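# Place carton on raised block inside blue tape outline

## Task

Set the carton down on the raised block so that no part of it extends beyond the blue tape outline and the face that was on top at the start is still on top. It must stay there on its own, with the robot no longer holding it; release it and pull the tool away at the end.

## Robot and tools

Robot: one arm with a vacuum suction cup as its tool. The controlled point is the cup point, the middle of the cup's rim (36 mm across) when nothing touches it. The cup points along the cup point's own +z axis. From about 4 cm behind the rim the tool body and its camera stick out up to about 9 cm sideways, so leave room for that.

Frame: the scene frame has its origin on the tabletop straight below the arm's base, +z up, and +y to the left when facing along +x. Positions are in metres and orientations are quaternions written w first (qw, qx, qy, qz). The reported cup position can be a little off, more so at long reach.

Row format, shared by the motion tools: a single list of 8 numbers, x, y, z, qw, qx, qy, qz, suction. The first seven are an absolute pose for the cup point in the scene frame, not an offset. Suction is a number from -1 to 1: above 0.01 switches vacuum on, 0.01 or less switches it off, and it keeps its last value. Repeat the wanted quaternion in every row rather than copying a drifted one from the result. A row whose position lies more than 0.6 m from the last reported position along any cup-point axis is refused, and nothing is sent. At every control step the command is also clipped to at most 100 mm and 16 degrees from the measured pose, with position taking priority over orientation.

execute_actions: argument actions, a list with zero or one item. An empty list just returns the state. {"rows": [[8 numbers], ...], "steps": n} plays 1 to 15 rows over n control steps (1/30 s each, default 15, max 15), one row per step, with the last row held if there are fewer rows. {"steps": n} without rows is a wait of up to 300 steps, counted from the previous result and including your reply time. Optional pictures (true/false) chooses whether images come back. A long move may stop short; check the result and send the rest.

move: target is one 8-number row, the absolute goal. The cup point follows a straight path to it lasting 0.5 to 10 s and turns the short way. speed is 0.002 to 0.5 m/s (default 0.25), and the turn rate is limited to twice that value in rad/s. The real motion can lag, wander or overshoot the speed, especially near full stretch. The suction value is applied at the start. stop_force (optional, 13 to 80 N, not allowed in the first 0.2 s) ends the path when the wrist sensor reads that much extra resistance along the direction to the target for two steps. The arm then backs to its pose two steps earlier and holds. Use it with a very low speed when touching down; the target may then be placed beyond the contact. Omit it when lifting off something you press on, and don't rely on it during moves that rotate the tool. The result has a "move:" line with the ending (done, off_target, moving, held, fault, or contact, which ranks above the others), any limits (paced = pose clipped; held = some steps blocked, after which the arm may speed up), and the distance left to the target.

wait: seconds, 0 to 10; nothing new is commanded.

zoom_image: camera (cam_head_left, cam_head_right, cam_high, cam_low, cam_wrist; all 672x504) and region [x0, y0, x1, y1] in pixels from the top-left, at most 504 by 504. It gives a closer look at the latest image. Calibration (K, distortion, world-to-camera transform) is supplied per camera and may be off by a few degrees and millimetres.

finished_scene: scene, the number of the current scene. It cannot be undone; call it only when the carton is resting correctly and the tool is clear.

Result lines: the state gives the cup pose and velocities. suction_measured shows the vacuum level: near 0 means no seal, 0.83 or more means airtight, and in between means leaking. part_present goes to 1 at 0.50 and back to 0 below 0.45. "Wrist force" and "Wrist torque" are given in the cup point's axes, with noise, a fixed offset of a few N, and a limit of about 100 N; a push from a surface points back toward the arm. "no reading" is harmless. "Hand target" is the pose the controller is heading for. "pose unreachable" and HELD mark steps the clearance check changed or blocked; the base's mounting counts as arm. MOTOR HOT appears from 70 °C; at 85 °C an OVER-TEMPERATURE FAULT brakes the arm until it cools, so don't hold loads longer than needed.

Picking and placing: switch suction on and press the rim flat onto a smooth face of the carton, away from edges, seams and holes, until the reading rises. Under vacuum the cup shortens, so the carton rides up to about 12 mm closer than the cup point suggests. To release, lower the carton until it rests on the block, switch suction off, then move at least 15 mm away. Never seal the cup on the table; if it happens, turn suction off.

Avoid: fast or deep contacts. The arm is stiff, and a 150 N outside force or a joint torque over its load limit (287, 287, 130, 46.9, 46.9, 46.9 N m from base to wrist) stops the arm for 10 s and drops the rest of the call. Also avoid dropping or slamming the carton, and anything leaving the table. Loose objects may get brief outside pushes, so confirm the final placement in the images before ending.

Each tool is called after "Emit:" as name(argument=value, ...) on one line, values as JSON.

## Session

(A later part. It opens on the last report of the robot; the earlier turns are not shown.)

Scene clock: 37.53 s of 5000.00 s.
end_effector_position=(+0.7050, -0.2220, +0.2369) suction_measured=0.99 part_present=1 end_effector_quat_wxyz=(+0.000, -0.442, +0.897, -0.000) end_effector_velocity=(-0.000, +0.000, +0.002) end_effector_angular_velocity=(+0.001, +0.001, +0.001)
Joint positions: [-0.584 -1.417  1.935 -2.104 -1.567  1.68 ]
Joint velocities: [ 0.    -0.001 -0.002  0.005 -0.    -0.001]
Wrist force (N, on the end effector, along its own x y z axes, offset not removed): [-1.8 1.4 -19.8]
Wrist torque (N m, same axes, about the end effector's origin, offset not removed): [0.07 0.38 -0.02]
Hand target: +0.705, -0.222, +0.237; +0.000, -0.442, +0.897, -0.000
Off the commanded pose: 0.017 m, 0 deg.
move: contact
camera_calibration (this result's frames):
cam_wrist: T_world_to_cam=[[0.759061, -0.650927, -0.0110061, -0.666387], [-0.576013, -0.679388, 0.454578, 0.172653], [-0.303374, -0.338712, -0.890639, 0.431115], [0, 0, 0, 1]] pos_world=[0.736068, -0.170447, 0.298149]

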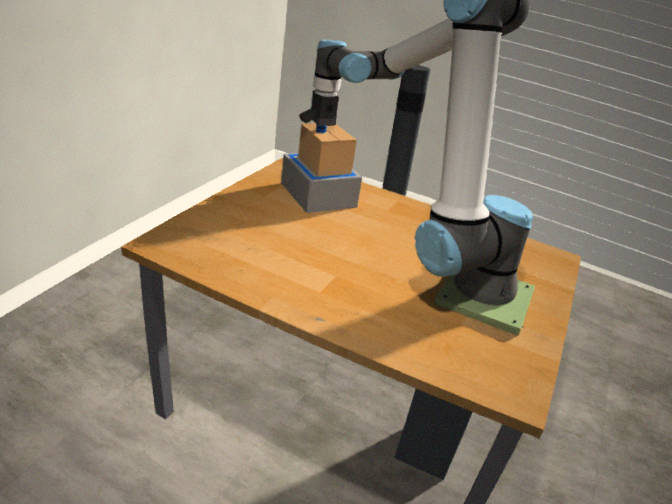

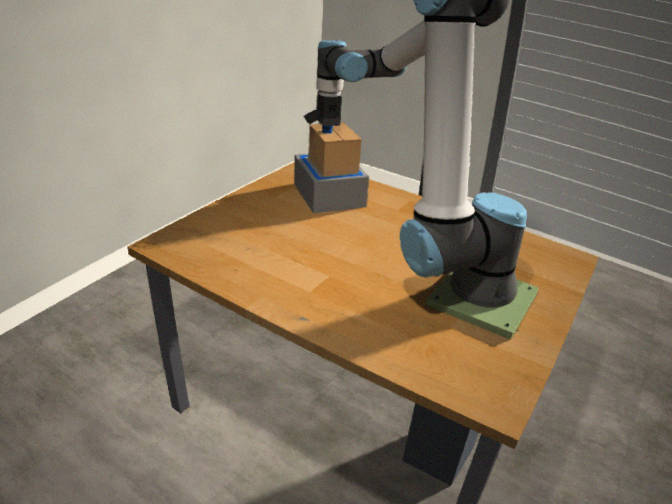

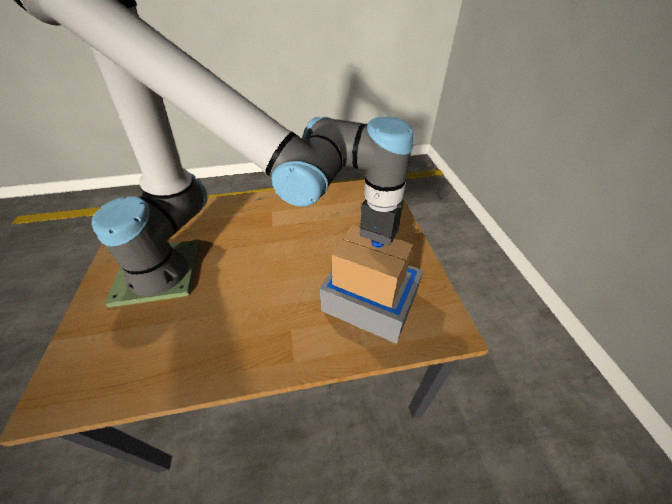

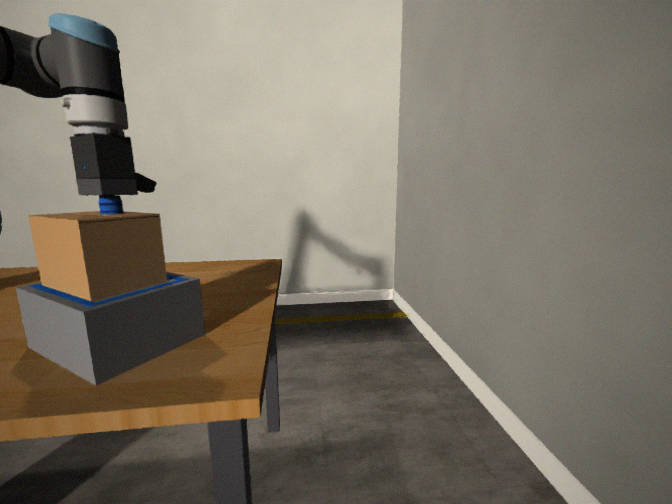

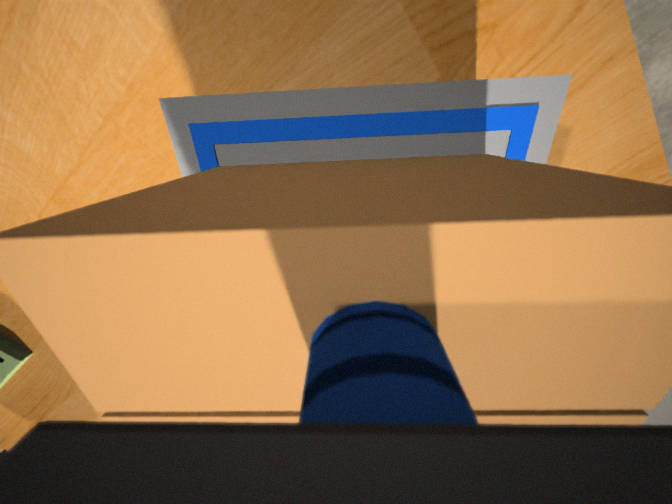

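Emit:
execute_actions(actions=[{"rows":[[0.705,-0.222,0.238,0,-0.442,0.897,0,0]],"steps":10}], pictures=false)

Emit:
move(target=[0.705,-0.222,0.36,0,-0.442,0.897,0,0], speed=0.15)

Emit:
zoom_image(camera="cam_high", region=[310,220,440,350])

Emit:
zoom_image(camera="cam_head_left", region=[270,110,380,220])

Scene clock: 41.63 s of 5000.00 s.
end_effector_position=(+0.7050, -0.2220, +0.2380) suction_measured=0.00 part_present=0 end_effector_quat_wxyz=(+0.000, -0.442, +0.897, -0.000) end_effector_velocity=(-0.000, -0.001, +0.000) end_effector_angular_velocity=(+0.000, +0.000, -0.001)
Joint positions: [-0.584 -1.418  1.934 -2.102 -1.567  1.68 ]
Joint velocities: [-0.001  0.    -0.001  0.001  0.     0.   ]
Wrist force (N, on the end effector, along its own x y z axes, offset not removed): [-8.3 -1.0 -8.2]
Wrist torque (N m, same axes, about the end effector's origin, offset not removed): [-0.01 0.70 0.10]
Hand target: +0.705, -0.222, +0.238; +0.000, -0.442, +0.897, -0.000
Off the commanded pose: 0.000 m, 0 deg.
Steps of this call (steps 1 to 90: nothing new was sent; then 0.77 s passed at rest; steps 91 to 100: all 10 steps of this action). Readings (end_effector_position | what the end effector reports):
91: (+0.7050, -0.2220, +0.2372) | suction_measured=0.78 part_present=1
92: (+0.7050, -0.2220, +0.2374) | suction_measured=0.08 part_present=0
94: (+0.7051, -0.2220, +0.2378) | suction_measured=0.00 part_present=0
98: (+0.7050, -0.2220, +0.2380) | suction_measured=0.00 part_present=0
100: the state above

Scene clock: 43.13 s of 5000.00 s.
end_effector_position=(+0.7052, -0.2221, +0.3598) suction_measured=0.00 part_present=0 end_effector_quat_wxyz=(+0.000, -0.442, +0.897, +0.000) end_effector_velocity=(+0.000, -0.000, +0.002) end_effector_angular_velocity=(-0.000, -0.000, -0.000)
Joint positions: [-0.585 -1.503  1.797 -1.881 -1.567  1.68 ]
Joint velocities: [ 0.    -0.001 -0.003  0.003 -0.     0.   ]
Wrist force (N, on the end effector, along its own x y z axes, offset not removed): [-2.2 -1.5 0.9]
Wrist torque (N m, same axes, about the end effector's origin, offset not removed): [0.00 0.47 -0.03]
Hand target: +0.705, -0.222, +0.360; +0.000, -0.442, +0.897, -0.000
Off the commanded pose: 0.000 m, 0 deg.
move: done
camera_calibration (this result's frames):
cam_wrist: T_world_to_cam=[[0.759051, -0.650936, -0.0111297, -0.665222], [-0.575976, -0.679413, 0.454588, 0.11679], [-0.30347, -0.338645, -0.890632, 0.540636], [0, 0, 0, 1]] pos_world=[0.736272, -0.170585, 0.421013]

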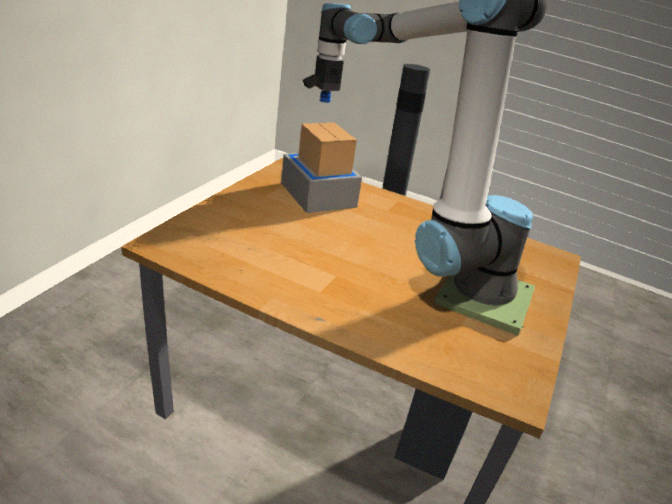

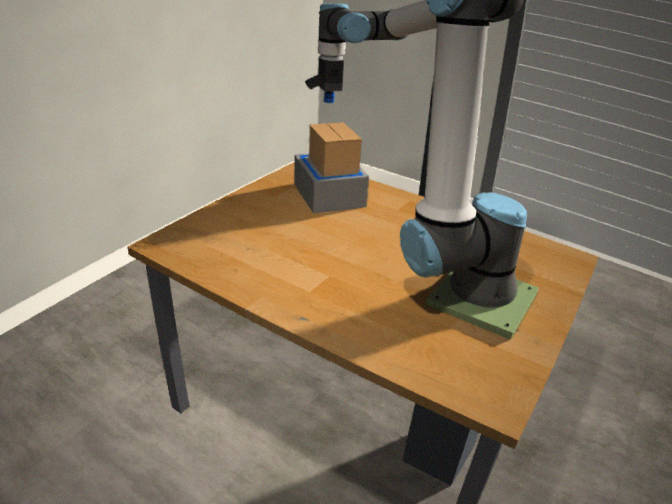

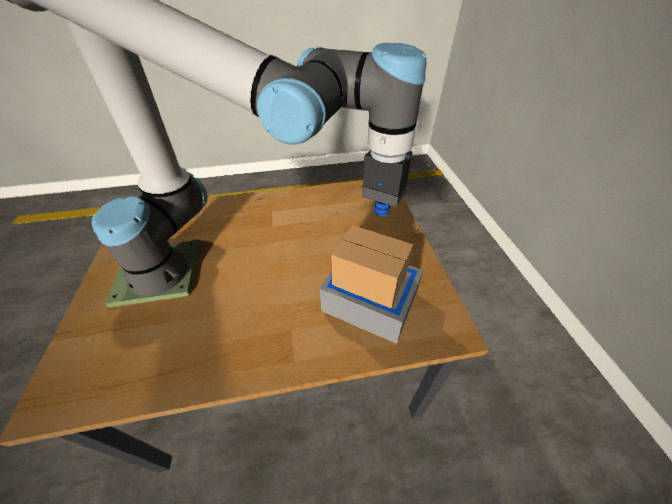

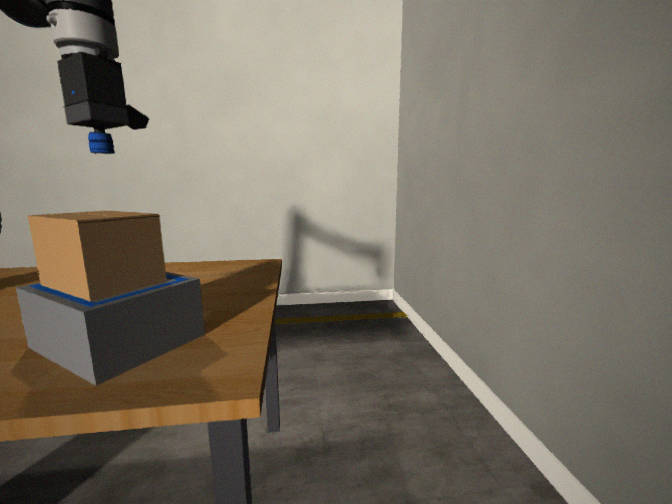

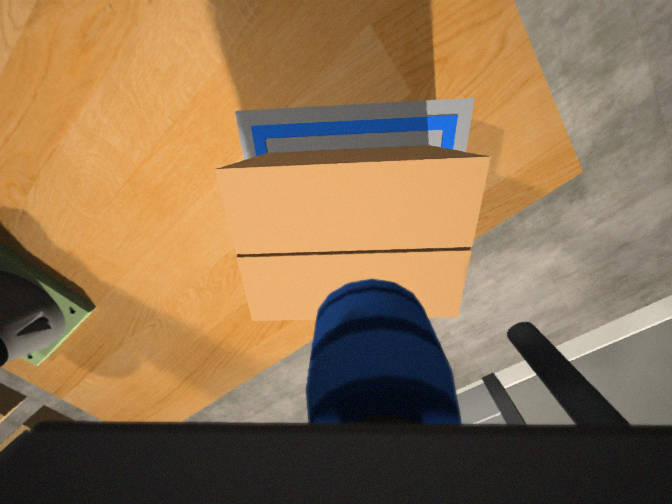

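Region (310, 220, 440, 350) of cam_high's 672x504 image, scaled by 3.877, with more detail than that image has.

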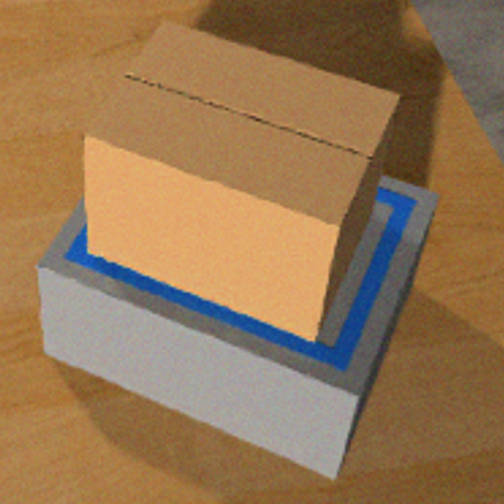

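Region (270, 110, 380, 220) of cam_head_left's 672x504 image, scaled by 4.582, with more detail than that image has.

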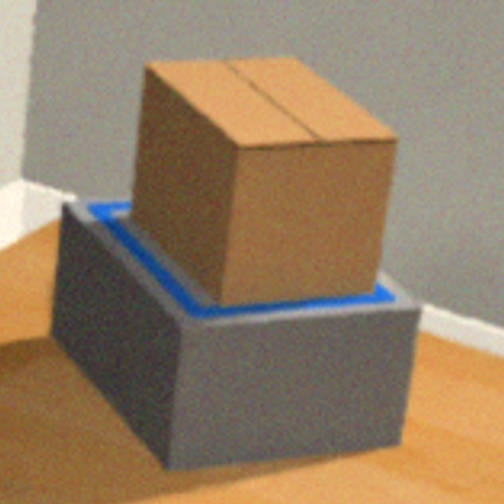

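The carton reaches the tape's inner edge but doesn't stick out past the tape.

Emit:
finished_scene(scene=2)

The scene is finished: the task was done.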